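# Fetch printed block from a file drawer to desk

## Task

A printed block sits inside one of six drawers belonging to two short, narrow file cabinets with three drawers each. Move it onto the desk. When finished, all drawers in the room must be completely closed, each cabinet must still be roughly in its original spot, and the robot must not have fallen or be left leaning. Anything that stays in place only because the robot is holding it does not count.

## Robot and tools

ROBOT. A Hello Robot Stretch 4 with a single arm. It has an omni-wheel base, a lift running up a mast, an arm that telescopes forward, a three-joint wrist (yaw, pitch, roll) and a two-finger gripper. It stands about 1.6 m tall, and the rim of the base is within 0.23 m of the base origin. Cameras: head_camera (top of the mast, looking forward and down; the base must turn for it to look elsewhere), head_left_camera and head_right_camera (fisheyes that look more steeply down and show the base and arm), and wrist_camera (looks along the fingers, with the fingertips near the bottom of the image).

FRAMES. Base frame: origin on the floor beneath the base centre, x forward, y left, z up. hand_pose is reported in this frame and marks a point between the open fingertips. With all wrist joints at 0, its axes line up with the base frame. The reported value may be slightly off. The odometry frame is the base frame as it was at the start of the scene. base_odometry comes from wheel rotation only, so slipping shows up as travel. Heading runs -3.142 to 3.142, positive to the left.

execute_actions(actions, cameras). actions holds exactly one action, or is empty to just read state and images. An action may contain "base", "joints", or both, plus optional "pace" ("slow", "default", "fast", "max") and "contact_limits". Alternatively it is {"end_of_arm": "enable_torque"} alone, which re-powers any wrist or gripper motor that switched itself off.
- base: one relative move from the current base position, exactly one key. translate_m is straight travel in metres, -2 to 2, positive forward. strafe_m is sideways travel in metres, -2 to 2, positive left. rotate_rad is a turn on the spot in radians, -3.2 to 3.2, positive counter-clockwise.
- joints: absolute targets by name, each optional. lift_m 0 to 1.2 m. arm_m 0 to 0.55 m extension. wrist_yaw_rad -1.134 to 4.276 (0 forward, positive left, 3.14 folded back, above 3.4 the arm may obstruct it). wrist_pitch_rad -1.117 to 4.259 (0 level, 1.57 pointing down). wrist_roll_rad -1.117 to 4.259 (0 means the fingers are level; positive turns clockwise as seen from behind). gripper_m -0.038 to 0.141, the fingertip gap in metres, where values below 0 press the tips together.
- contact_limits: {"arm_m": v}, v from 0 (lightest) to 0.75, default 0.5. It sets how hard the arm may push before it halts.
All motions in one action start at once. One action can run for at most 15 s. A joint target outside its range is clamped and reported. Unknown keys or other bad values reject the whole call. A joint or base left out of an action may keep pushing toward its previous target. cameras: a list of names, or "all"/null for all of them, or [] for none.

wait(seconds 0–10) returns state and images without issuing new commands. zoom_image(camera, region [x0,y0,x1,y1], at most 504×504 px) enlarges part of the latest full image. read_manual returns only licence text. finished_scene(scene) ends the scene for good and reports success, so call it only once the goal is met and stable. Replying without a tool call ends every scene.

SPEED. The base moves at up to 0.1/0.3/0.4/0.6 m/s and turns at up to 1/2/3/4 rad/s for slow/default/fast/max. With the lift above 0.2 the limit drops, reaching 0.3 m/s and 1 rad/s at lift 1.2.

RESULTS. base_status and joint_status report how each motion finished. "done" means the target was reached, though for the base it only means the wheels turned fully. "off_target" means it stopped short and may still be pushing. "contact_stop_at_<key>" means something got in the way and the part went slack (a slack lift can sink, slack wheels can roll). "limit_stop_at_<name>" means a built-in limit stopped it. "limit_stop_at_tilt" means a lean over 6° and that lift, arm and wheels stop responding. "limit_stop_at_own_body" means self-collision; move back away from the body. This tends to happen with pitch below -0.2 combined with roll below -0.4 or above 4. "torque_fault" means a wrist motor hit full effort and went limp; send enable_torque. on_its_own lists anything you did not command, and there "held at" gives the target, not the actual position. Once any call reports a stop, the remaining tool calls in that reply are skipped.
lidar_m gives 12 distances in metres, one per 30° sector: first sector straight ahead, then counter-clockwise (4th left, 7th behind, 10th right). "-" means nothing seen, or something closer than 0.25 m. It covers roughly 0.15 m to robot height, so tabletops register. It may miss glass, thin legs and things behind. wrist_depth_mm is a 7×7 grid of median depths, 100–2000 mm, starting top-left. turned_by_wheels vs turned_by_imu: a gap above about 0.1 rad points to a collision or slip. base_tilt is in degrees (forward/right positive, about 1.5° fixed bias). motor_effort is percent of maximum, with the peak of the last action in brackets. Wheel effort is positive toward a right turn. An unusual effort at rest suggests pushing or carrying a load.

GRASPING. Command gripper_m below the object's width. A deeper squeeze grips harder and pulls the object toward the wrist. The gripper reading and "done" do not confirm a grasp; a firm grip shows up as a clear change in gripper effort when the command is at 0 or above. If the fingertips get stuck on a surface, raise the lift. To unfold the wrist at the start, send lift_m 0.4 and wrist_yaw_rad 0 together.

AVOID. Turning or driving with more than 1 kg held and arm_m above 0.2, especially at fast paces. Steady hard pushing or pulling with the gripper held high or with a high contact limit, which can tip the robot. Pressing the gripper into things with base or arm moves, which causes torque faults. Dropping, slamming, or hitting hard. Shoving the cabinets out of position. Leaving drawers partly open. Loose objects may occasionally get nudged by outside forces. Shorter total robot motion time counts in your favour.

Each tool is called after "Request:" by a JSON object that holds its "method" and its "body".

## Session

Request:
{"method": "execute_actions", "body": {"actions": [{"joints":{"lift_m":0.4,"wrist_yaw_rad":0}}]}}

Scene clock: 2.40 s.
base_odometry: x=+0.000 y=+0.000 heading=+0.000 (m, m, rad; odometry frame)
turned_by_wheels: +0.000 (rad since the last result)
turned_by_imu: +0.000 (rad since the last result)
base_tilt: forward=-0.2 right=-0.3 (deg)
lidar_m: 0.74 0.67 1.45 0.87 0.74 0.71 0.86 1.63 1.21 1.24 2.11 1.26
base_status: not commanded
joint_positions: lift_m=+0.400 arm_m=-0.002 wrist_yaw_rad=+0.000 wrist_pitch_rad=+0.009 wrist_roll_rad=-0.019 gripper_m=+0.057
joint_status: all done
motor_effort: lift_m=+20(20) arm_m=+0(0) wrist_yaw_rad=-1(4) wrist_pitch_rad=-8(7) wrist_roll_rad=+1(0) gripper_m=-2(4) wheel_0=+0(1) wheel_1=-1(1) wheel_2=+0(0) (%)
hand_pose: x=+0.4572 y=-0.0873 z=+0.5753 quat_wxyz=(+1.000, -0.009, +0.005, +0.000) (m; base frame)
wrist_depth_mm: 654 676 707 820 1060 1708 - / 809 878 960 1078 1042 1708 - / 831 580 647 809 1060 1808 - / 820 585 647 798 1078 1708 - / 788 564 627 820 1042 1756 - / 466 891 212 960 195 1537 1808 / 809 866 647 142 1042 1229 1308
pictures: head_camera, head_left_camera, head_right_camera, wrist_camera
Images, in order (width x height): head_camera 420x560, head_left_camera 420x672, head_right_camera 420x672, wrist_camera 616x392.

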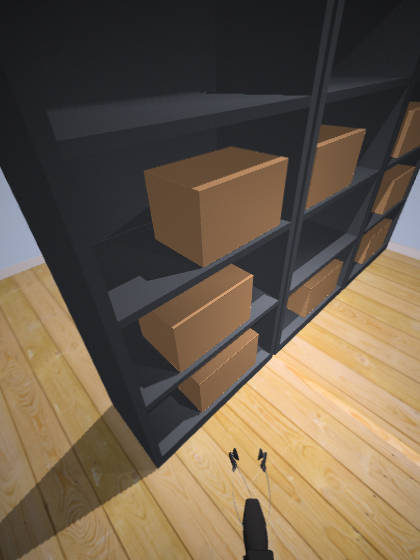

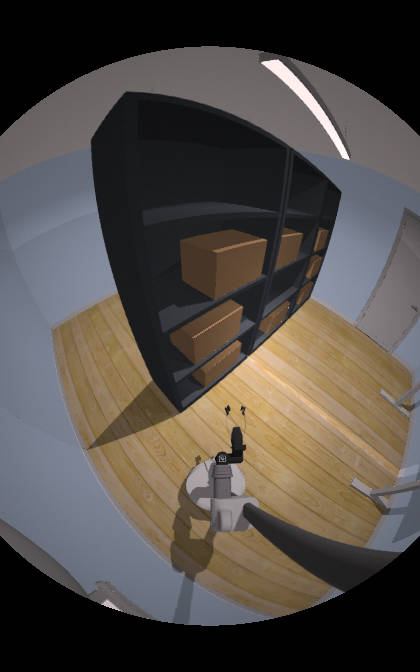

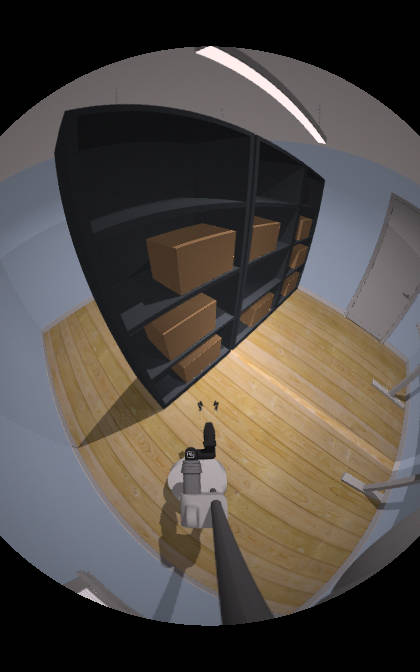

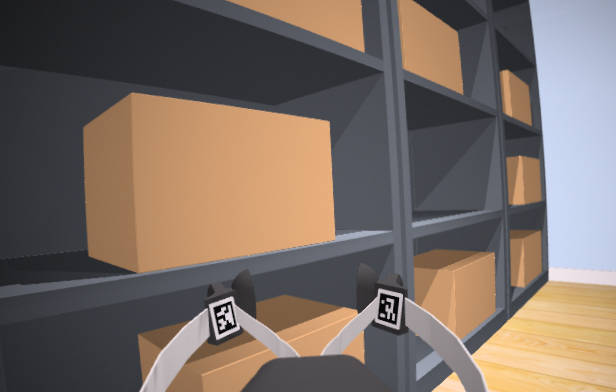

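Request:
{"method": "execute_actions", "body": {"actions": [{"base":{"rotate_rad":0.85},"joints":{"wrist_yaw_rad":3.1}}], "cameras": ["head_camera","head_left_camera"]}}

Scene clock: 8.97 s.
base_odometry: x=+0.000 y=+0.000 heading=+0.849 (m, m, rad; odometry frame)
turned_by_wheels: +0.849 (rad since the last result)
turned_by_imu: +0.856 (rad since the last result)
base_tilt: forward=-0.3 right=-0.3 (deg)
lidar_m: 2.18 0.97 0.74 0.69 0.76 1.15 1.77 1.19 1.65 1.86 0.82 0.67
base_status: done
joint_positions: lift_m=+0.400 arm_m=-0.002 wrist_yaw_rad=+3.100 wrist_pitch_rad=+0.009 wrist_roll_rad=-0.019 gripper_m=+0.057
joint_status: all done
motor_effort: lift_m=+19(20) arm_m=+0(0) wrist_yaw_rad=+0(5) wrist_pitch_rad=-7(8) wrist_roll_rad=+0(0) gripper_m=-4(2) wheel_0=-5(11) wheel_1=-6(10) wheel_2=-4(8) (%)
hand_pose: x=-0.1158 y=+0.0994 z=+0.5754 quat_wxyz=(+0.021, -0.005, -0.009, +1.000) (m; base frame)
wrist_depth_mm: - 139 1983 1983 1863 1308 946 / - 138 1921 1921 1921 1366 946 / - 131 238 1921 1921 1430 946 / 109 138 1921 1921 1921 1464 991 / 136 1863 1983 1921 1983 1464 1008 / 1983 1921 211 1921 195 1464 1008 / 1576 1499 1430 142 1430 1229 1042
pictures: head_camera, head_left_camera
Images, in order (width x height): head_camera 420x560, head_left_camera 420x672.

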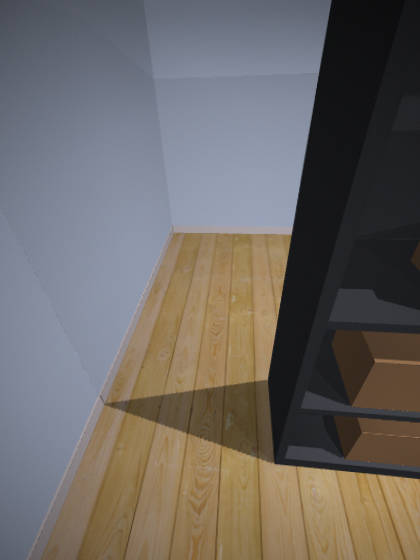

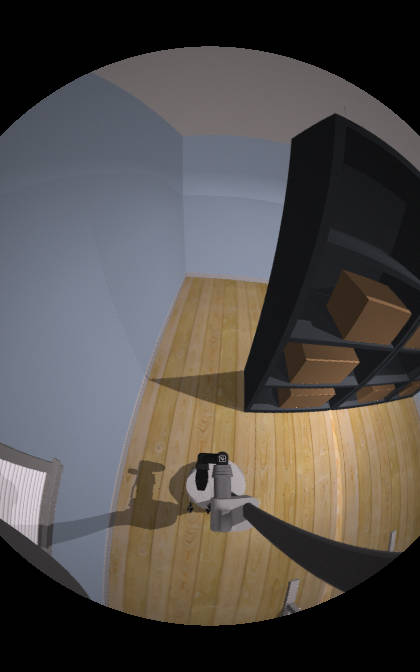

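Request:
{"method": "execute_actions", "body": {"actions": [{"base":{"strafe_m":0.18}}], "cameras": []}}

Request:
{"method": "execute_actions", "body": {"actions": [{"base":{"translate_m":1.45}}], "cameras": ["head_left_camera"]}}

Scene clock: 15.27 s.
base_odometry: x=-0.135 y=+0.119 heading=+0.849 (m, m, rad; odometry frame)
turned_by_wheels: +0.000 (rad since the last result)
turned_by_imu: +0.000 (rad since the last result)
base_tilt: forward=-0.2 right=-0.1 (deg)
lidar_m: 1.65 0.75 0.56 0.53 0.58 0.86 1.76 1.26 1.64 1.90 0.84 0.76
base_status: done
joint_positions: lift_m=+0.400 arm_m=-0.002 wrist_yaw_rad=+3.100 wrist_pitch_rad=+0.009 wrist_roll_rad=-0.019 gripper_m=+0.057
joint_status: not commanded
motor_effort: lift_m=+19(19) arm_m=+0(0) wrist_yaw_rad=+2(1) wrist_pitch_rad=-7(7) wrist_roll_rad=-2(2) gripper_m=-4(2) wheel_0=-3(13) wheel_1=+3(14) wheel_2=+0(1) (%)
hand_pose: x=-0.1158 y=+0.0994 z=+0.5754 quat_wxyz=(+0.021, -0.005, -0.009, +1.000) (m; base frame)
wrist_depth_mm: - 139 1921 1921 1921 960 683 / - 138 1921 1921 1863 991 654 / - 131 238 1863 1921 991 691 / 109 138 1983 1863 1863 1060 715 / 136 1983 1921 1921 1921 1060 723 / 1921 1863 212 1921 195 1060 732 / 1576 1464 1464 142 1430 917 750
pictures: none
No camera images: the call's "cameras" was empty. Leave "cameras" out to get every camera's image.

Scene clock: 21.60 s.
base_odometry: x=+0.823 y=+1.207 heading=+0.850 (m, m, rad; odometry frame)
turned_by_wheels: +0.001 (rad since the last result)
turned_by_imu: +0.003 (rad since the last result)
base_tilt: forward=-0.2 right=-0.1 (deg)
lidar_m: 1.28 0.57 0.42 0.40 0.45 0.69 3.24 0.63 0.57 1.97 1.98 1.54
base_status: done
joint_positions: lift_m=+0.400 arm_m=-0.002 wrist_yaw_rad=+3.100 wrist_pitch_rad=+0.009 wrist_roll_rad=-0.019 gripper_m=+0.057
joint_status: not commanded
motor_effort: lift_m=+19(19) arm_m=+0(0) wrist_yaw_rad=+1(0) wrist_pitch_rad=-7(8) wrist_roll_rad=+0(1) gripper_m=-3(3) wheel_0=+5(9) wheel_1=+6(10) wheel_2=+0(14) (%)
hand_pose: x=-0.1158 y=+0.0994 z=+0.5754 quat_wxyz=(+0.021, -0.005, -0.009, +1.000) (m; base frame)
wrist_depth_mm: - 139 - - 1430 691 500 / - 138 - - 1499 715 496 / - 131 237 - 1576 741 508 / 109 138 - - 1661 759 512 / 136 - - - 1464 759 517 / 831 - 211 - 195 768 517 / 798 1464 1464 142 1366 654 535
pictures: head_left_camera
Images, in order (width x height): head_left_camera 420x672.

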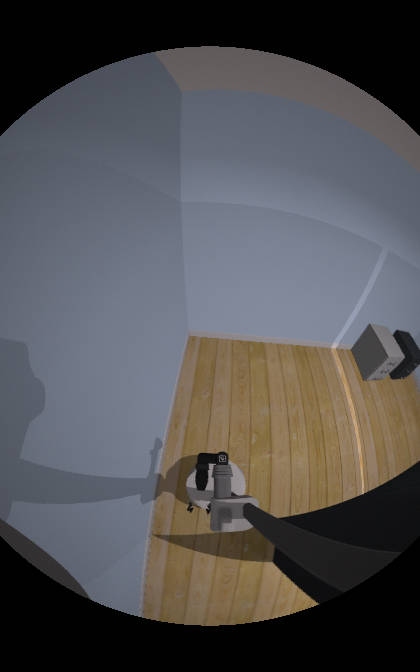

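Request:
{"method": "execute_actions", "body": {"actions": [{"base":{"rotate_rad":-0.07}}], "cameras": []}}

Request:
{"method": "execute_actions", "body": {"actions": [{"base":{"strafe_m":-1.6},"joints":{"wrist_yaw_rad":0,"lift_m":0.3}}]}}

Scene clock: 31.13 s.
base_odometry: x=+0.823 y=+1.207 heading=+0.781 (m, m, rad; odometry frame)
turned_by_wheels: -0.069 (rad since the last result)
turned_by_imu: -0.069 (rad since the last result)
base_tilt: forward=-0.2 right=+0.0 (deg)
lidar_m: 1.51 0.60 0.43 0.42 0.44 0.64 1.85 0.73 0.59 1.41 2.05 1.55
base_status: done
joint_positions: lift_m=+0.400 arm_m=-0.002 wrist_yaw_rad=+3.100 wrist_pitch_rad=+0.009 wrist_roll_rad=-0.019 gripper_m=+0.057
joint_status: not commanded
motor_effort: lift_m=+19(19) arm_m=+0(0) wrist_yaw_rad=+1(2) wrist_pitch_rad=-7(8) wrist_roll_rad=+0(0) gripper_m=-2(3) wheel_0=+5(8) wheel_1=+6(9) wheel_2=+4(8) (%)
hand_pose: x=-0.1158 y=+0.0994 z=+0.5754 quat_wxyz=(+0.021, -0.005, -0.009, +1.000) (m; base frame)
wrist_depth_mm: - 139 - - 1138 621 466 / - 138 - - 1160 634 459 / - 131 237 - 1229 654 466 / 109 138 - - 1229 668 477 / 136 - - - 1138 676 480 / 1921 - 212 - 195 676 480 / 1464 1430 1464 143 1229 591 492
pictures: none
No camera images: the call's "cameras" was empty. Leave "cameras" out to get every camera's image.

Scene clock: 37.80 s.
base_odometry: x=+1.949 y=+0.071 heading=+0.781 (m, m, rad; odometry frame)
turned_by_wheels: +0.000 (rad since the last result)
turned_by_imu: +0.003 (rad since the last result)
base_tilt: forward=-0.3 right=-0.4 (deg)
lidar_m: 0.94 1.55 2.10 2.03 0.51 0.36 0.33 0.36 0.54 1.60 1.28 0.95
base_status: done
joint_positions: lift_m=+0.300 arm_m=-0.002 wrist_yaw_rad=+0.000 wrist_pitch_rad=+0.009 wrist_roll_rad=-0.019 gripper_m=+0.057
joint_status: all done
motor_effort: lift_m=+16(20) arm_m=+0(0) wrist_yaw_rad=+0(4) wrist_pitch_rad=-8(8) wrist_roll_rad=+1(0) gripper_m=-3(4) wheel_0=+2(12) wheel_1=-4(13) wheel_2=+0(3) (%)
hand_pose: x=+0.4572 y=-0.0874 z=+0.4757 quat_wxyz=(+1.000, -0.009, +0.005, +0.000) (m; base frame)
wrist_depth_mm: 1255 1255 1255 1255 1255 1255 1281 / 1255 1255 1255 1281 1281 1255 1255 / 1255 1255 1255 1255 1255 1255 1255 / 1229 1255 1255 1229 1255 715 1025 / 1255 1281 1255 1281 707 707 707 / 1229 1255 211 1255 195 707 707 / 1255 1205 1205 142 707 707 707
pictures: head_camera, head_left_camera, head_right_camera, wrist_camera
Images, in order (width x height): head_camera 420x560, head_left_camera 420x672, head_right_camera 420x672, wrist_camera 616x392.

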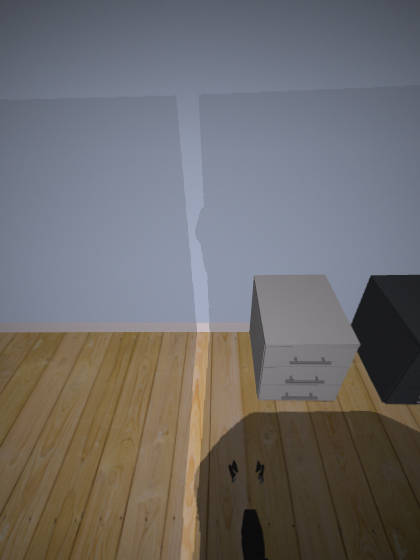

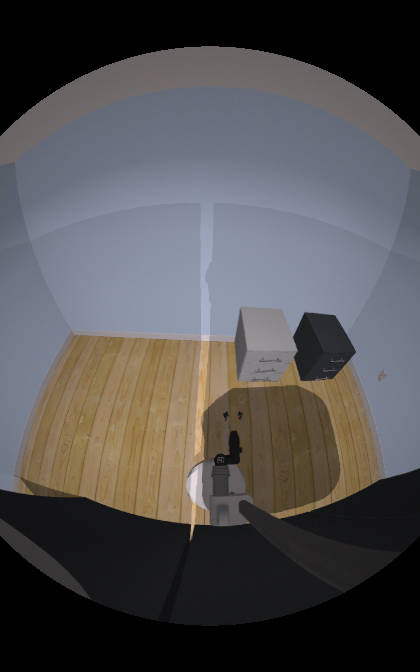

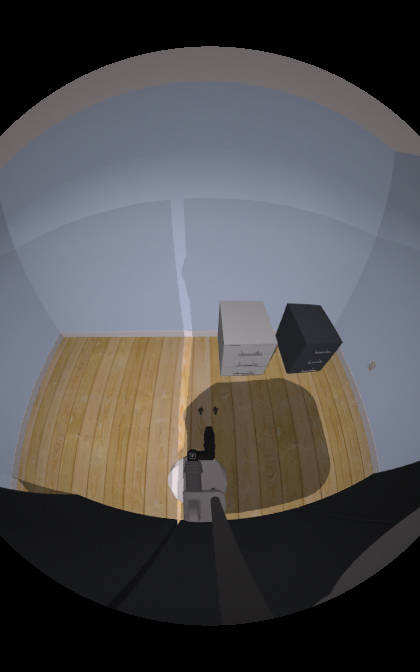

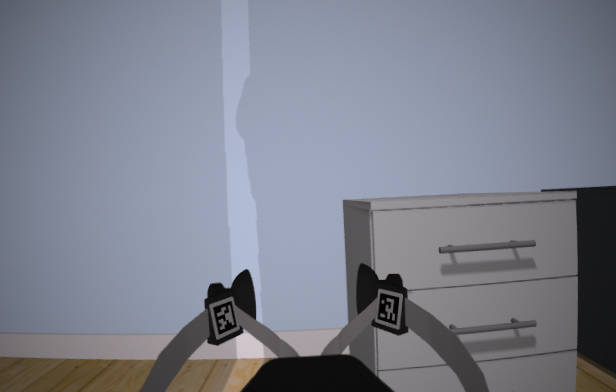

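Request:
{"method": "execute_actions", "body": {"actions": [{"base":{"strafe_m":-0.31},"joints":{"lift_m":0.257,"wrist_roll_rad":1.57,"gripper_m":0.06}}], "cameras": []}}

Request:
{"method": "execute_actions", "body": {"actions": [{"base":{"translate_m":0.06},"joints":{"arm_m":0.3}}], "cameras": ["wrist_camera"]}}

Scene clock: 47.70 s.
base_odometry: x=+2.167 y=-0.149 heading=+0.781 (m, m, rad; odometry frame)
turned_by_wheels: +0.000 (rad since the last result)
turned_by_imu: +0.002 (rad since the last result)
base_tilt: forward=-0.3 right=-0.2 (deg)
lidar_m: 0.89 1.54 2.16 1.30 0.49 0.37 0.36 0.37 0.53 1.40 1.24 0.91
base_status: done
joint_positions: lift_m=+0.257 arm_m=-0.002 wrist_yaw_rad=+0.000 wrist_pitch_rad=+0.009 wrist_roll_rad=+1.569 gripper_m=+0.060
joint_status: all done
motor_effort: lift_m=+16(15) arm_m=+0(0) wrist_yaw_rad=+2(1) wrist_pitch_rad=-8(7) wrist_roll_rad=+2(6) gripper_m=-4(2) wheel_0=+4(10) wheel_1=-3(14) wheel_2=+0(3) (%)
hand_pose: x=+0.4572 y=-0.0874 z=+0.4327 quat_wxyz=(+0.708, +0.707, +0.003, -0.003) (m; base frame)
wrist_depth_mm: 1205 1229 1229 1008 1042 798 580 / 1229 1229 1205 1229 1229 723 585 / 1205 1229 1255 691 699 707 597 / 1229 1229 1255 691 699 707 609 / 1229 1229 1255 699 699 715 615 / 1229 1255 200 699 193 715 615 / 1229 1229 1255 143 1255 759 634
pictures: none
No camera images: the call's "cameras" was empty. Leave "cameras" out to get every camera's image.

Scene clock: 49.73 s.
base_odometry: x=+2.209 y=-0.107 heading=+0.781 (m, m, rad; odometry frame)
turned_by_wheels: +0.000 (rad since the last result)
turned_by_imu: +0.001 (rad since the last result)
base_tilt: forward=-0.1 right=-0.1 (deg)
lidar_m: 0.80 1.45 2.07 2.34 0.59 0.42 0.42 0.46 0.64 1.36 1.15 0.89
base_status: done
joint_positions: lift_m=+0.257 arm_m=+0.299 wrist_yaw_rad=+0.000 wrist_pitch_rad=+0.009 wrist_roll_rad=+1.570 gripper_m=+0.060
joint_status: all done
motor_effort: lift_m=+16(17) arm_m=+6(6) wrist_yaw_rad=+1(0) wrist_pitch_rad=-7(8) wrist_roll_rad=+1(3) gripper_m=-3(3) wheel_0=+4(9) wheel_1=+5(8) wheel_2=-3(11) (%)
hand_pose: x=+0.7583 y=-0.0874 z=+0.4327 quat_wxyz=(+0.708, +0.707, +0.003, -0.003) (m; base frame)
wrist_depth_mm: 854 866 330 332 336 338 340 / 854 878 330 334 336 340 342 / 866 866 332 334 336 340 342 / 866 866 334 334 336 338 342 / 866 878 332 334 336 340 342 / 866 878 200 332 193 338 342 / 878 878 330 143 338 340 342
pictures: wrist_camera
Images, in order (width x height): wrist_camera 616x392.

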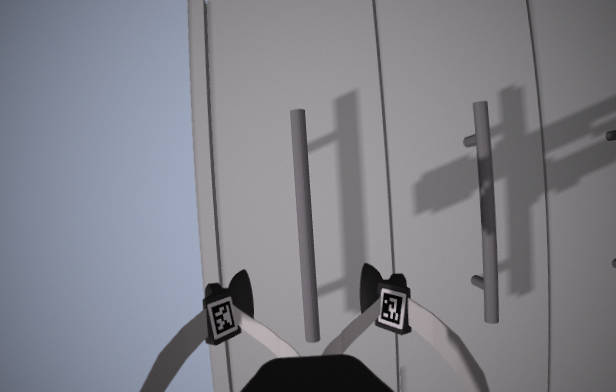

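Request:
{"method": "execute_actions", "body": {"actions": [{"joints":{"arm_m":0.388},"pace":"slow","contact_limits":{"arm_m":0.2}}], "cameras": []}}

Request:
{"method": "execute_actions", "body": {"actions": [{"joints":{"gripper_m":-0.02}}], "cameras": []}}

Request:
{"method": "execute_actions", "body": {"actions": [{"joints":{"arm_m":0.07},"pace":"slow"}], "cameras": ["head_camera"]}}

Request:
{"method": "zoom_image", "body": {"camera": "head_camera", "region": [150, 330, 310, 500]}}

Scene clock: 59.40 s.
base_odometry: x=+2.209 y=-0.107 heading=+0.781 (m, m, rad; odometry frame)
turned_by_wheels: +0.000 (rad since the last result)
turned_by_imu: +0.001 (rad since the last result)
base_tilt: forward=-0.3 right=-0.3 (deg)
lidar_m: 0.82 1.48 2.08 2.34 0.57 0.42 0.42 0.45 0.63 1.37 1.15 0.86
base_status: not commanded
joint_positions: lift_m=+0.257 arm_m=+0.387 wrist_yaw_rad=+0.000 wrist_pitch_rad=+0.009 wrist_roll_rad=+1.570 gripper_m=+0.060
joint_status: all done
motor_effort: lift_m=+16(16) arm_m=+6(6) wrist_yaw_rad=+0(1) wrist_pitch_rad=-7(8) wrist_roll_rad=+2(0) gripper_m=-2(3) wheel_0=+4(4) wheel_1=+5(5) wheel_2=-3(3) (%)
contact_limits: arm_m 0.2
hand_pose: x=+0.8463 y=-0.0874 z=+0.4327 quat_wxyz=(+0.708, +0.707, +0.003, -0.003) (m; base frame)
wrist_depth_mm: 778 768 243 246 247 249 251 / 778 778 243 246 247 249 250 / 788 778 244 246 248 250 219 / 778 788 244 246 248 249 220 / 778 778 244 246 248 249 224 / 788 788 201 246 193 250 245 / 788 788 244 143 248 250 -
pictures: none
No camera images: the call's "cameras" was empty. Leave "cameras" out to get every camera's image.

Scene clock: 60.93 s.
base_odometry: x=+2.209 y=-0.107 heading=+0.781 (m, m, rad; odometry frame)
turned_by_wheels: +0.000 (rad since the last result)
turned_by_imu: +0.000 (rad since the last result)
base_tilt: forward=+0.0 right=-0.2 (deg)
lidar_m: 0.82 1.48 2.08 2.32 0.59 0.43 0.40 0.44 0.64 1.39 1.13 0.87
base_status: not commanded
joint_positions: lift_m=+0.257 arm_m=+0.387 wrist_yaw_rad=+0.001 wrist_pitch_rad=+0.012 wrist_roll_rad=+1.570 gripper_m=-0.019
joint_status: all done
motor_effort: lift_m=+15(16) arm_m=+4(6) wrist_yaw_rad=-4(3) wrist_pitch_rad=-16(17) wrist_roll_rad=-1(2) gripper_m=-18(19) wheel_0=+4(5) wheel_1=+5(5) wheel_2=-3(3) (%)
hand_pose: x=+0.8468 y=-0.0871 z=+0.4318 quat_wxyz=(+0.708, +0.707, +0.005, -0.004) (m; base frame)
wrist_depth_mm: 768 768 237 240 242 249 250 / 778 768 238 241 242 249 250 / 778 778 238 239 243 250 252 / 778 778 238 240 243 249 220 / 778 778 239 241 243 250 221 / 778 778 239 206 185 250 222 / 778 788 239 206 244 250 -
pictures: none
No camera images: the call's "cameras" was empty. Leave "cameras" out to get every camera's image.

Scene clock: 65.40 s.
base_odometry: x=+2.209 y=-0.107 heading=+0.781 (m, m, rad; odometry frame)
turned_by_wheels: +0.000 (rad since the last result)
turned_by_imu: +0.001 (rad since the last result)
base_tilt: forward=-0.1 right=-0.1 (deg)
lidar_m: 0.51 1.47 2.08 2.33 0.58 0.42 0.40 0.41 0.64 1.39 1.13 0.52
base_status: not commanded
joint_positions: lift_m=+0.257 arm_m=+0.071 wrist_yaw_rad=+0.005 wrist_pitch_rad=+0.014 wrist_roll_rad=+1.570 gripper_m=-0.019
joint_status: all done
motor_effort: lift_m=+16(15) arm_m=-7(9) wrist_yaw_rad=-13(20) wrist_pitch_rad=-19(19) wrist_roll_rad=+2(2) gripper_m=-17(20) wheel_0=+4(5) wheel_1=+5(5) wheel_2=-3(3) (%)
hand_pose: x=+0.5310 y=-0.0859 z=+0.4315 quat_wxyz=(+0.708, +0.707, +0.007, -0.003) (m; base frame)
wrist_depth_mm: 1078 1078 236 238 241 768 569 / 1060 1078 237 239 242 569 574 / 1078 1098 238 240 241 569 574 / 1078 1098 238 239 242 569 574 / 1098 1098 239 240 243 569 585 / 1098 1098 237 206 185 569 585 / 1078 1098 239 148 244 699 627
pictures: head_camera
Images, in order (width x height): head_camera 420x560.

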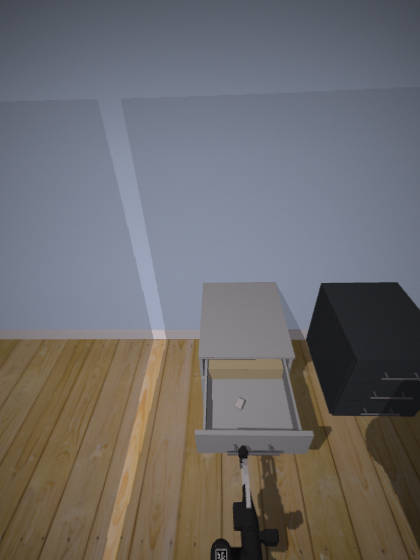

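Region (150, 330, 310, 500) of head_camera's 420x560 image, scaled by 2.965, with more detail than that image has; it fills the left 474 columns of this view, and the rest is white.

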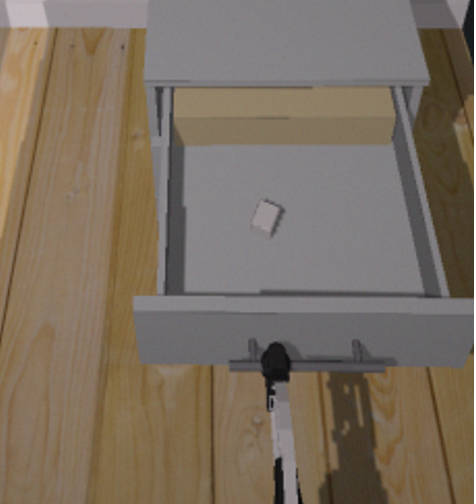

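Request:
{"method": "execute_actions", "body": {"actions": [{"joints":{"gripper_m":0.06}}], "cameras": []}}

Request:
{"method": "execute_actions", "body": {"actions": [{"joints":{"arm_m":0.0}}], "cameras": []}}

Request:
{"method": "execute_actions", "body": {"actions": [{"joints":{"lift_m":0.7,"wrist_pitch_rad":1.57,"wrist_roll_rad":0,"gripper_m":0.07}}], "cameras": []}}

Request:
{"method": "execute_actions", "body": {"actions": [{"base":{"translate_m":0.1},"joints":{"arm_m":0.48}}], "cameras": []}}

Request:
{"method": "execute_actions", "body": {"actions": [{"joints":{"lift_m":0.6},"pace":"slow"}], "cameras": ["wrist_camera"]}}

Scene clock: 77.20 s.
base_odometry: x=+2.209 y=-0.107 heading=+0.781 (m, m, rad; odometry frame)
turned_by_wheels: +0.000 (rad since the last result)
turned_by_imu: +0.001 (rad since the last result)
base_tilt: forward=-0.3 right=-0.3 (deg)
lidar_m: 0.54 1.46 2.07 2.33 0.63 0.44 0.40 0.41 0.64 1.37 1.13 0.54
base_status: not commanded
joint_positions: lift_m=+0.257 arm_m=+0.071 wrist_yaw_rad=+0.000 wrist_pitch_rad=+0.010 wrist_roll_rad=+1.570 gripper_m=+0.060
joint_status: all done
motor_effort: lift_m=+15(16) arm_m=-5(7) wrist_yaw_rad=-1(15) wrist_pitch_rad=-8(19) wrist_roll_rad=+0(1) gripper_m=-2(17) wheel_0=+5(4) wheel_1=+5(5) wheel_2=-2(3) (%)
hand_pose: x=+0.5304 y=-0.0873 z=+0.4326 quat_wxyz=(+0.708, +0.707, +0.004, -0.003) (m; base frame)
wrist_depth_mm: 1098 1098 246 247 249 778 574 / 1098 1098 246 247 249 569 569 / 1098 1098 246 247 249 569 574 / 1078 1078 246 246 249 569 580 / 1098 1098 246 248 249 569 580 / 1098 1098 200 247 194 569 597 / 1098 1098 246 143 249 759 634
pictures: none
No camera images: the call's "cameras" was empty. Leave "cameras" out to get every camera's image.

Scene clock: 78.33 s.
base_odometry: x=+2.209 y=-0.107 heading=+0.781 (m, m, rad; odometry frame)
turned_by_wheels: +0.000 (rad since the last result)
turned_by_imu: +0.000 (rad since the last result)
base_tilt: forward=-0.3 right=-0.3 (deg)
lidar_m: 0.51 1.46 2.06 2.33 0.56 0.44 0.40 0.45 0.65 1.38 1.13 0.54
base_status: not commanded
joint_positions: lift_m=+0.257 arm_m=+0.001 wrist_yaw_rad=+0.000 wrist_pitch_rad=+0.009 wrist_roll_rad=+1.570 gripper_m=+0.060
joint_status: all done
motor_effort: lift_m=+16(16) arm_m=-6(6) wrist_yaw_rad=+0(0) wrist_pitch_rad=-8(8) wrist_roll_rad=+0(1) gripper_m=-3(3) wheel_0=+4(4) wheel_1=+5(5) wheel_2=-3(2) (%)
hand_pose: x=+0.4605 y=-0.0874 z=+0.4326 quat_wxyz=(+0.708, +0.707, +0.003, -0.003) (m; base frame)
wrist_depth_mm: 1138 1160 315 317 976 778 574 / 1160 1160 315 317 640 640 580 / 1138 1160 315 317 634 640 591 / 1160 1182 317 319 603 640 603 / 1160 1182 317 317 319 640 609 / 1160 1182 200 315 194 640 609 / 1160 1160 315 143 320 759 634
pictures: none
No camera images: the call's "cameras" was empty. Leave "cameras" out to get every camera's image.

Scene clock: 81.10 s.
base_odometry: x=+2.209 y=-0.107 heading=+0.781 (m, m, rad; odometry frame)
turned_by_wheels: +0.000 (rad since the last result)
turned_by_imu: +0.000 (rad since the last result)
base_tilt: forward=-0.3 right=-0.3 (deg)
lidar_m: 0.53 1.46 2.06 2.34 0.60 0.40 0.42 0.45 0.65 1.39 1.15 0.54
base_status: not commanded
joint_positions: lift_m=+0.700 arm_m=+0.001 wrist_yaw_rad=+0.000 wrist_pitch_rad=+1.570 wrist_roll_rad=+0.001 gripper_m=+0.070
joint_status: all done
motor_effort: lift_m=+21(21) arm_m=-6(6) wrist_yaw_rad=-2(1) wrist_pitch_rad=+0(5) wrist_roll_rad=-2(9) gripper_m=-3(3) wheel_0=+4(4) wheel_1=+5(5) wheel_2=-3(2) (%)
hand_pose: x=+0.1721 y=-0.0874 z=+0.5895 quat_wxyz=(+0.707, +0.000, +0.707, +0.000) (m; base frame)
wrist_depth_mm: 798 809 820 820 831 831 842 / 809 809 820 820 820 831 842 / 809 809 820 820 820 831 831 / 798 809 809 820 820 831 831 / 798 809 597 603 820 831 820 / 798 809 213 597 196 820 831 / 798 798 591 142 809 820 831
pictures: none
No camera images: the call's "cameras" was empty. Leave "cameras" out to get every camera's image.

Scene clock: 83.60 s.
base_odometry: x=+2.280 y=-0.037 heading=+0.782 (m, m, rad; odometry frame)
turned_by_wheels: +0.001 (rad since the last result)
turned_by_imu: +0.001 (rad since the last result)
base_tilt: forward=-0.3 right=-0.3 (deg)
lidar_m: 0.42 1.37 1.94 2.34 0.75 0.54 0.52 0.52 0.78 1.39 0.99 0.42
base_status: done
joint_positions: lift_m=+0.700 arm_m=+0.479 wrist_yaw_rad=+0.000 wrist_pitch_rad=+1.570 wrist_roll_rad=+0.000 gripper_m=+0.070
joint_status: all done
motor_effort: lift_m=+21(20) arm_m=+6(7) wrist_yaw_rad=+1(0) wrist_pitch_rad=+0(1) wrist_roll_rad=-2(1) gripper_m=-2(3) wheel_0=+5(8) wheel_1=+6(10) wheel_2=-2(10) (%)
hand_pose: x=+0.6501 y=-0.0874 z=+0.5895 quat_wxyz=(+0.707, +0.000, +0.707, +0.000) (m; base frame)
wrist_depth_mm: 798 293 294 296 296 298 300 / 798 291 293 294 296 297 298 / 809 294 366 366 370 370 699 / 809 798 439 442 442 430 831 / 809 809 439 439 442 436 831 / 809 809 213 442 197 442 831 / 798 798 436 142 442 379 820
pictures: none
No camera images: the call's "cameras" was empty. Leave "cameras" out to get every camera's image.

Scene clock: 85.30 s.
base_odometry: x=+2.280 y=-0.037 heading=+0.782 (m, m, rad; odometry frame)
turned_by_wheels: +0.000 (rad since the last result)
turned_by_imu: +0.000 (rad since the last result)
base_tilt: forward=-0.2 right=-0.2 (deg)
lidar_m: 0.42 1.38 1.91 2.35 0.73 0.53 0.52 0.55 0.78 1.39 1.00 0.41
base_status: not commanded
joint_positions: lift_m=+0.600 arm_m=+0.479 wrist_yaw_rad=+0.000 wrist_pitch_rad=+1.570 wrist_roll_rad=+0.000 gripper_m=+0.070
joint_status: all done
motor_effort: lift_m=+15(18) arm_m=+6(6) wrist_yaw_rad=-1(0) wrist_pitch_rad=+0(1) wrist_roll_rad=-1(2) gripper_m=-3(3) wheel_0=+5(5) wheel_1=+6(6) wheel_2=-2(2) (%)
hand_pose: x=+0.6501 y=-0.0874 z=+0.4899 quat_wxyz=(+0.707, +0.000, +0.707, +0.000) (m; base frame)
wrist_depth_mm: 191 193 193 195 196 196 - / 191 193 193 195 195 197 235 / 715 265 278 304 329 345 296 / 707 317 340 342 343 345 314 / 707 309 340 340 343 343 315 / 707 300 213 340 197 345 317 / 699 268 338 142 343 342 315
pictures: wrist_camera
Images, in order (width x height): wrist_camera 616x392.

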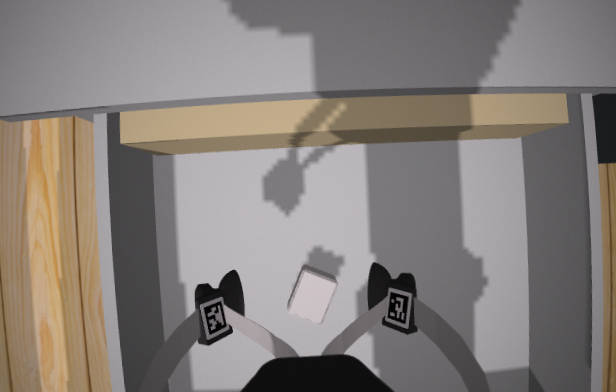

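Request:
{"method": "execute_actions", "body": {"actions": [{"joints":{"arm_m":0.447,"wrist_roll_rad":0.35,"lift_m":0.55},"pace":"slow"}], "cameras": ["wrist_camera"]}}

Scene clock: 92.43 s.
base_odometry: x=+2.280 y=-0.037 heading=+0.782 (m, m, rad; odometry frame)
turned_by_wheels: +0.000 (rad since the last result)
turned_by_imu: +0.001 (rad since the last result)
base_tilt: forward=-0.2 right=-0.2 (deg)
lidar_m: 0.42 1.38 1.92 2.31 0.75 0.53 0.52 0.54 0.79 1.40 0.99 0.44
base_status: not commanded
joint_positions: lift_m=+0.550 arm_m=+0.448 wrist_yaw_rad=+0.000 wrist_pitch_rad=+1.570 wrist_roll_rad=+0.349 gripper_m=+0.070
joint_status: all done
motor_effort: lift_m=+15(14) arm_m=-6(6) wrist_yaw_rad=+0(1) wrist_pitch_rad=+0(0) wrist_roll_rad=+2(7) gripper_m=-4(2) wheel_0=+5(5) wheel_1=+6(6) wheel_2=-2(2) (%)
hand_pose: x=+0.6193 y=-0.0874 z=+0.4399 quat_wxyz=(+0.697, +0.123, +0.696, -0.123) (m; base frame)
wrist_depth_mm: 142 147 217 218 260 289 - / 156 216 221 293 294 297 253 / 213 248 290 291 293 296 277 / 243 289 289 291 293 294 296 / 221 287 291 291 293 294 296 / 216 282 213 290 196 294 296 / 210 229 289 142 291 293 294
pictures: wrist_camera
Images, in order (width x height): wrist_camera 616x392.

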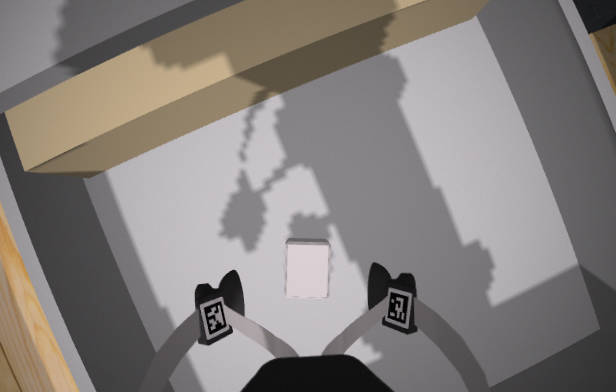

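Request:
{"method": "execute_actions", "body": {"actions": [{"joints":{"arm_m":0.457,"lift_m":0.503},"pace":"slow"}], "cameras": ["wrist_camera"]}}

Request:
{"method": "execute_actions", "body": {"actions": [{"joints":{"gripper_m":0.0}}], "cameras": ["wrist_camera"]}}

Scene clock: 99.17 s.
base_odometry: x=+2.280 y=-0.037 heading=+0.782 (m, m, rad; odometry frame)
turned_by_wheels: +0.000 (rad since the last result)
turned_by_imu: +0.001 (rad since the last result)
base_tilt: forward=-0.2 right=-0.3 (deg)
lidar_m: 0.44 1.35 1.94 2.32 0.72 0.54 0.48 0.54 0.79 1.40 1.03 0.40
base_status: not commanded
joint_positions: lift_m=+0.503 arm_m=+0.456 wrist_yaw_rad=+0.000 wrist_pitch_rad=+1.571 wrist_roll_rad=+0.349 gripper_m=+0.070
joint_status: all done
motor_effort: lift_m=+13(16) arm_m=+6(7) wrist_yaw_rad=+0(0) wrist_pitch_rad=-2(2) wrist_roll_rad=+2(1) gripper_m=-2(1) wheel_0=+6(5) wheel_1=+6(6) wheel_2=-2(2) (%)
hand_pose: x=+0.6268 y=-0.0874 z=+0.3931 quat_wxyz=(+0.696, +0.123, +0.696, -0.123) (m; base frame)
wrist_depth_mm: 169 170 171 183 236 250 - / 169 170 200 247 247 250 250 / 175 225 245 246 248 250 249 / 235 243 245 246 247 248 249 / 222 243 244 245 247 248 249 / 201 242 213 218 201 246 249 / 190 226 243 142 246 248 248
pictures: wrist_camera
Images, in order (width x height): wrist_camera 616x392.

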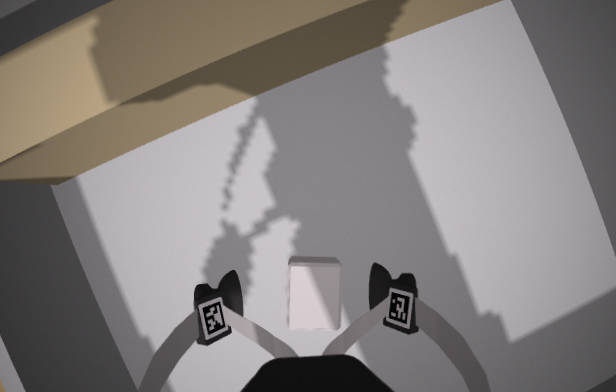

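Scene clock: 100.67 s.
base_odometry: x=+2.280 y=-0.037 heading=+0.782 (m, m, rad; odometry frame)
turned_by_wheels: +0.000 (rad since the last result)
turned_by_imu: +0.000 (rad since the last result)
base_tilt: forward=-0.3 right=-0.2 (deg)
lidar_m: 0.41 1.36 1.89 2.31 0.73 0.52 0.50 0.54 0.80 1.38 1.01 0.42
base_status: not commanded
joint_positions: lift_m=+0.503 arm_m=+0.456 wrist_yaw_rad=+0.000 wrist_pitch_rad=+1.570 wrist_roll_rad=+0.349 gripper_m=+0.001
joint_status: all done
motor_effort: lift_m=+14(14) arm_m=+6(6) wrist_yaw_rad=+0(0) wrist_pitch_rad=+0(3) wrist_roll_rad=+2(2) gripper_m=-19(18) wheel_0=+6(5) wheel_1=+6(6) wheel_2=-2(2) (%)
hand_pose: x=+0.6270 y=-0.0874 z=+0.3930 quat_wxyz=(+0.697, +0.123, +0.696, -0.123) (m; base frame)
wrist_depth_mm: 168 169 169 183 236 249 - / 167 168 200 246 246 248 249 / 175 225 244 245 247 247 249 / 235 242 244 245 246 247 248 / 221 242 243 245 246 246 247 / 200 240 210 206 185 246 247 / 190 219 241 243 244 246 247
pictures: wrist_camera
Images, in order (width x height): wrist_camera 616x392.

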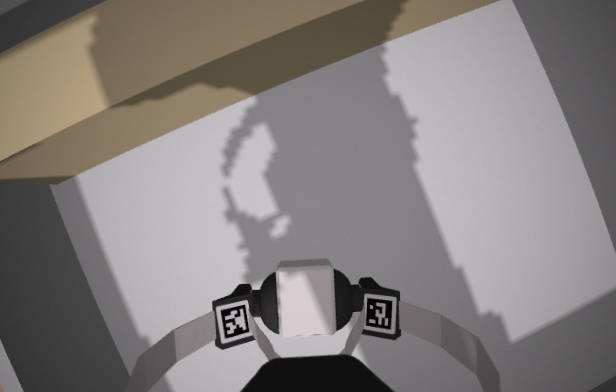

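Request:
{"method": "execute_actions", "body": {"actions": [{"joints":{"lift_m":0.72}}], "cameras": []}}

Request:
{"method": "execute_actions", "body": {"actions": [{"base":{"translate_m":0.14},"joints":{"arm_m":0.547},"pace":"slow"}], "cameras": []}}

Request:
{"method": "execute_actions", "body": {"actions": [{"joints":{"lift_m":0.655},"pace":"slow"}], "cameras": ["wrist_camera"]}}

Scene clock: 112.77 s.
base_odometry: x=+2.280 y=-0.037 heading=+0.782 (m, m, rad; odometry frame)
turned_by_wheels: +0.000 (rad since the last result)
turned_by_imu: +0.001 (rad since the last result)
base_tilt: forward=+0.0 right=-0.5 (deg)
lidar_m: 0.42 1.37 1.93 2.34 0.73 0.50 0.51 0.55 0.77 1.40 1.01 0.45
base_status: not commanded
joint_positions: lift_m=+0.720 arm_m=+0.456 wrist_yaw_rad=+0.000 wrist_pitch_rad=+1.570 wrist_roll_rad=+0.349 gripper_m=+0.001
joint_status: all done
motor_effort: lift_m=+20(21) arm_m=+6(6) wrist_yaw_rad=+0(1) wrist_pitch_rad=-1(1) wrist_roll_rad=+1(2) gripper_m=-19(19) wheel_0=+5(5) wheel_1=+6(6) wheel_2=-2(2) (%)
hand_pose: x=+0.6270 y=-0.0874 z=+0.6095 quat_wxyz=(+0.697, +0.123, +0.696, -0.123) (m; base frame)
wrist_depth_mm: 310 312 314 314 317 661 597 / 309 312 314 315 399 809 854 / 309 310 387 459 469 466 842 / 820 424 459 462 466 466 854 / 820 820 455 459 462 466 854 / 820 820 210 207 185 439 379 / 820 820 397 462 413 332 842
pictures: none
No camera images: the call's "cameras" was empty. Leave "cameras" out to get every camera's image.

Scene clock: 115.43 s.
base_odometry: x=+2.379 y=+0.062 heading=+0.783 (m, m, rad; odometry frame)
turned_by_wheels: +0.000 (rad since the last result)
turned_by_imu: +0.001 (rad since the last result)
base_tilt: forward=-0.1 right=-0.3 (deg)
lidar_m: 0.29 1.21 1.71 2.33 0.93 0.68 0.67 0.67 1.00 1.39 0.42 0.29
base_status: done
joint_positions: lift_m=+0.720 arm_m=+0.546 wrist_yaw_rad=+0.000 wrist_pitch_rad=+1.570 wrist_roll_rad=+0.349 gripper_m=+0.001
joint_status: all done
motor_effort: lift_m=+20(20) arm_m=+6(6) wrist_yaw_rad=+0(1) wrist_pitch_rad=-1(0) wrist_roll_rad=+3(2) gripper_m=-18(19) wheel_0=+4(8) wheel_1=+5(8) wheel_2=-4(6) (%)
hand_pose: x=+0.7170 y=-0.0874 z=+0.6095 quat_wxyz=(+0.697, +0.123, +0.696, -0.123) (m; base frame)
wrist_depth_mm: 310 312 314 314 315 319 585 / 309 312 314 314 315 319 609 / 309 309 312 314 315 317 319 / 831 309 312 312 314 317 319 / 820 309 310 312 315 317 317 / 820 309 210 206 185 315 418 / 809 307 309 312 459 459 427
pictures: none
No camera images: the call's "cameras" was empty. Leave "cameras" out to get every camera's image.

Scene clock: 116.87 s.
base_odometry: x=+2.379 y=+0.062 heading=+0.783 (m, m, rad; odometry frame)
turned_by_wheels: +0.000 (rad since the last result)
turned_by_imu: +0.000 (rad since the last result)
base_tilt: forward=-0.1 right=-0.3 (deg)
lidar_m: 0.27 1.22 1.73 2.33 0.94 0.67 0.65 0.69 0.96 1.40 0.41 0.28
base_status: not commanded
joint_positions: lift_m=+0.655 arm_m=+0.546 wrist_yaw_rad=+0.000 wrist_pitch_rad=+1.570 wrist_roll_rad=+0.349 gripper_m=+0.001
joint_status: all done
motor_effort: lift_m=+15(19) arm_m=+6(6) wrist_yaw_rad=+1(0) wrist_pitch_rad=+0(1) wrist_roll_rad=+1(0) gripper_m=-20(17) wheel_0=+4(4) wheel_1=+5(5) wheel_2=-4(4) (%)
hand_pose: x=+0.7170 y=-0.0874 z=+0.5449 quat_wxyz=(+0.697, +0.123, +0.696, -0.123) (m; base frame)
wrist_depth_mm: 246 247 249 249 251 252 253 / 246 247 248 250 251 252 253 / 245 246 247 249 250 251 252 / 245 246 247 248 249 250 252 / 243 246 247 248 249 250 251 / 244 244 210 206 185 250 251 / 750 244 245 246 248 250 399
pictures: wrist_camera
Images, in order (width x height): wrist_camera 616x392.

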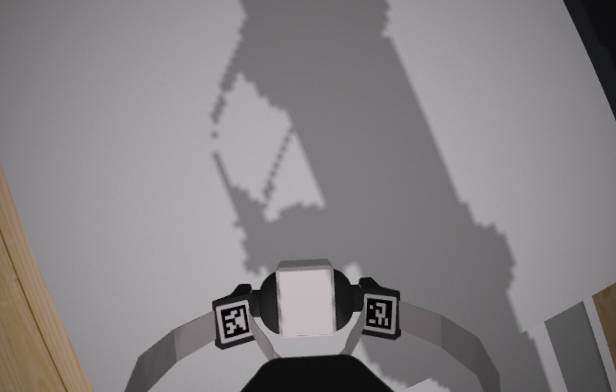

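Request:
{"method": "execute_actions", "body": {"actions": [{"joints":{"lift_m":0.651},"pace":"slow"}], "cameras": []}}

Request:
{"method": "execute_actions", "body": {"actions": [{"joints":{"gripper_m":0.07}}], "cameras": []}}

Request:
{"method": "execute_actions", "body": {"actions": [{"joints":{"lift_m":0.72}}], "cameras": []}}

Request:
{"method": "execute_actions", "body": {"actions": [{"base":{"translate_m":-0.24},"joints":{"arm_m":0.0}}], "cameras": []}}

Request:
{"method": "execute_actions", "body": {"actions": [{"joints":{"lift_m":0.257,"wrist_pitch_rad":0,"wrist_roll_rad":1.57,"gripper_m":0.05}}], "cameras": []}}

Request:
{"method": "execute_actions", "body": {"actions": [{"joints":{"arm_m":0.44},"pace":"slow","contact_limits":{"arm_m":0.3}}], "cameras": ["wrist_camera","head_camera"]}}

Scene clock: 127.63 s.
base_odometry: x=+2.379 y=+0.062 heading=+0.783 (m, m, rad; odometry frame)
turned_by_wheels: +0.000 (rad since the last result)
turned_by_imu: +0.000 (rad since the last result)
base_tilt: forward=-0.3 right=-0.3 (deg)
lidar_m: 0.30 1.22 1.70 2.33 0.90 0.68 0.65 0.70 0.98 1.38 0.44 0.28
base_status: not commanded
joint_positions: lift_m=+0.651 arm_m=+0.546 wrist_yaw_rad=+0.000 wrist_pitch_rad=+1.570 wrist_roll_rad=+0.349 gripper_m=+0.001
joint_status: all done
motor_effort: lift_m=+15(14) arm_m=+6(6) wrist_yaw_rad=-1(1) wrist_pitch_rad=+1(0) wrist_roll_rad=+3(1) gripper_m=-19(19) wheel_0=+4(4) wheel_1=+5(5) wheel_2=-4(4) (%)
hand_pose: x=+0.7170 y=-0.0874 z=+0.5409 quat_wxyz=(+0.697, +0.123, +0.696, -0.123) (m; base frame)
wrist_depth_mm: 241 243 245 245 246 248 250 / 242 243 244 246 246 248 249 / 242 242 244 245 246 247 248 / 241 242 243 244 246 247 247 / 239 241 241 244 246 246 248 / 239 241 210 206 185 246 247 / 750 240 241 243 244 246 397
pictures: none
No camera images: the call's "cameras" was empty. Leave "cameras" out to get every camera's image.

Scene clock: 129.13 s.
base_odometry: x=+2.379 y=+0.062 heading=+0.783 (m, m, rad; odometry frame)
turned_by_wheels: +0.000 (rad since the last result)
turned_by_imu: +0.000 (rad since the last result)
base_tilt: forward=-0.1 right=-0.1 (deg)
lidar_m: 0.28 1.23 1.71 2.32 0.92 0.69 0.65 0.69 1.00 1.40 0.43 0.30
base_status: not commanded
joint_positions: lift_m=+0.651 arm_m=+0.546 wrist_yaw_rad=+0.000 wrist_pitch_rad=+1.570 wrist_roll_rad=+0.349 gripper_m=+0.070
joint_status: all done
motor_effort: lift_m=+15(15) arm_m=+6(6) wrist_yaw_rad=+1(0) wrist_pitch_rad=+0(1) wrist_roll_rad=+1(0) gripper_m=-1(20) wheel_0=+4(4) wheel_1=+5(5) wheel_2=-4(4) (%)
hand_pose: x=+0.7170 y=-0.0874 z=+0.5409 quat_wxyz=(+0.697, +0.123, +0.696, -0.123) (m; base frame)
wrist_depth_mm: 243 245 246 247 248 250 251 / 243 244 246 247 248 249 251 / 243 243 245 246 247 249 250 / 242 243 244 245 247 248 249 / 242 242 244 245 247 248 248 / 242 242 210 216 195 246 248 / 750 241 243 148 245 246 397
pictures: none
No camera images: the call's "cameras" was empty. Leave "cameras" out to get every camera's image.

Scene clock: 130.37 s.
base_odometry: x=+2.379 y=+0.062 heading=+0.783 (m, m, rad; odometry frame)
turned_by_wheels: +0.000 (rad since the last result)
turned_by_imu: +0.000 (rad since the last result)
base_tilt: forward=-0.3 right=-0.4 (deg)
lidar_m: 0.27 1.22 1.72 2.32 0.93 0.69 0.65 0.69 1.01 1.39 0.44 0.27
base_status: not commanded
joint_positions: lift_m=+0.720 arm_m=+0.546 wrist_yaw_rad=+0.000 wrist_pitch_rad=+1.570 wrist_roll_rad=+0.349 gripper_m=+0.070
joint_status: all done
motor_effort: lift_m=+19(23) arm_m=+6(6) wrist_yaw_rad=+1(1) wrist_pitch_rad=+0(1) wrist_roll_rad=-1(3) gripper_m=-2(2) wheel_0=+5(4) wheel_1=+5(5) wheel_2=-4(4) (%)
hand_pose: x=+0.7170 y=-0.0874 z=+0.6095 quat_wxyz=(+0.697, +0.123, +0.696, -0.123) (m; base frame)
wrist_depth_mm: 309 310 314 314 315 319 585 / 309 310 312 314 317 317 603 / 310 310 312 314 315 317 320 / 820 309 312 314 314 315 317 / 820 309 310 314 315 315 317 / 820 309 213 312 196 433 418 / 820 559 309 142 462 466 430
pictures: none
No camera images: the call's "cameras" was empty. Leave "cameras" out to get every camera's image.

Scene clock: 133.03 s.
base_odometry: x=+2.209 y=-0.107 heading=+0.782 (m, m, rad; odometry frame)
turned_by_wheels: -0.001 (rad since the last result)
turned_by_imu: +0.000 (rad since the last result)
base_tilt: forward=-0.1 right=-0.3 (deg)
lidar_m: 0.49 1.45 2.09 2.34 0.58 0.43 0.38 0.44 0.65 1.39 1.15 0.53
base_status: done
joint_positions: lift_m=+0.720 arm_m=+0.001 wrist_yaw_rad=+0.000 wrist_pitch_rad=+1.570 wrist_roll_rad=+0.350 gripper_m=+0.070
joint_status: all done
motor_effort: lift_m=+19(20) arm_m=-6(7) wrist_yaw_rad=+0(0) wrist_pitch_rad=-2(1) wrist_roll_rad=+1(0) gripper_m=-2(3) wheel_0=-4(8) wheel_1=-5(10) wheel_2=+0(14) (%)
hand_pose: x=+0.1721 y=-0.0874 z=+0.6096 quat_wxyz=(+0.697, +0.123, +0.696, -0.123) (m; base frame)
wrist_depth_mm: 831 842 842 842 842 854 854 / 831 831 842 842 854 854 854 / 831 831 831 854 842 842 854 / 831 831 831 842 842 854 854 / 831 831 831 621 842 842 842 / 831 831 213 615 197 842 842 / 820 820 615 142 621 842 842
pictures: none
No camera images: the call's "cameras" was empty. Leave "cameras" out to get every camera's image.

Scene clock: 135.87 s.
base_odometry: x=+2.209 y=-0.107 heading=+0.782 (m, m, rad; odometry frame)
turned_by_wheels: +0.000 (rad since the last result)
turned_by_imu: +0.000 (rad since the last result)
base_tilt: forward=-0.1 right=-0.1 (deg)
lidar_m: 0.54 1.50 2.05 2.33 0.60 0.42 0.41 0.44 0.65 1.38 1.14 0.54
base_status: not commanded
joint_positions: lift_m=+0.257 arm_m=+0.001 wrist_yaw_rad=+0.000 wrist_pitch_rad=+0.003 wrist_roll_rad=+1.569 gripper_m=+0.050
joint_status: all done
motor_effort: lift_m=+15(19) arm_m=-6(6) wrist_yaw_rad=+0(1) wrist_pitch_rad=-7(12) wrist_roll_rad=+1(4) gripper_m=-4(4) wheel_0=-4(4) wheel_1=-5(5) wheel_2=+0(0) (%)
hand_pose: x=+0.4605 y=-0.0874 z=+0.4346 quat_wxyz=(+0.708, +0.707, +0.001, -0.001) (m; base frame)
wrist_depth_mm: 1160 1182 317 317 931 809 580 / 1160 1160 315 317 634 640 591 / 1160 1160 317 319 634 640 597 / 1182 1182 317 319 319 640 615 / 1160 1160 1160 317 320 640 615 / 1160 1182 213 317 193 634 615 / 1160 1182 317 144 319 768 634
pictures: none
No camera images: the call's "cameras" was empty. Leave "cameras" out to get every camera's image.

Scene clock: 140.80 s.
base_odometry: x=+2.209 y=-0.107 heading=+0.783 (m, m, rad; odometry frame)
turned_by_wheels: +0.001 (rad since the last result)
turned_by_imu: +0.002 (rad since the last result)
base_tilt: forward=-0.3 right=+0.0 (deg)
lidar_m: 0.82 1.47 2.10 2.33 0.59 0.41 0.40 0.43 0.65 1.37 1.13 0.90
base_status: not commanded
joint_positions: lift_m=+0.257 arm_m=+0.394 wrist_yaw_rad=-0.001 wrist_pitch_rad=+0.002 wrist_roll_rad=+1.570 gripper_m=+0.050
joint_status: arm_m contact_stop (moved +0.393 of +0.439)
on_its_own: arm_m is slack since a contact_stop (your +0.440 is given up)
motor_effort: lift_m=+15(15) arm_m=+0(21) wrist_yaw_rad=+3(24) wrist_pitch_rad=-7(8) wrist_roll_rad=+2(3) gripper_m=-4(4) wheel_0=+4(4) wheel_1=+2(5) wheel_2=-4(7) (%)
contact_limits: arm_m 0.3
hand_pose: x=+0.8531 y=-0.0877 z=+0.4348 quat_wxyz=(+0.708, +0.707, +0.000, -0.001) (m; base frame)
wrist_depth_mm: 778 768 241 242 244 246 247 / 778 778 242 243 245 246 231 / 788 778 243 243 245 247 220 / 778 788 242 243 245 247 248 / 778 778 243 243 245 248 248 / 778 788 213 244 194 248 247 / 778 778 243 144 246 248 -
pictures: head_camera, wrist_camera
Images, in order (width x height): head_camera 420x560, wrist_camera 616x392.

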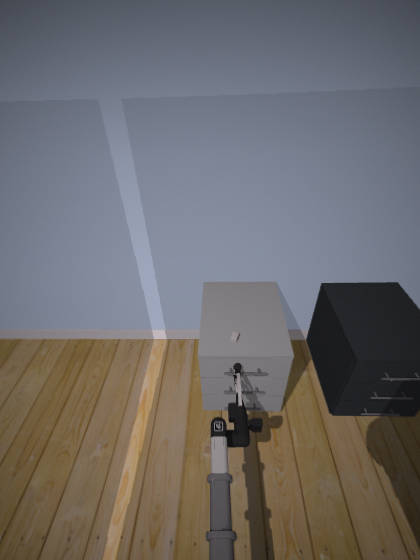

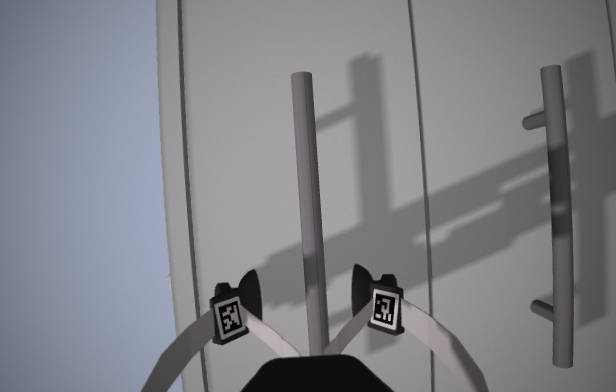

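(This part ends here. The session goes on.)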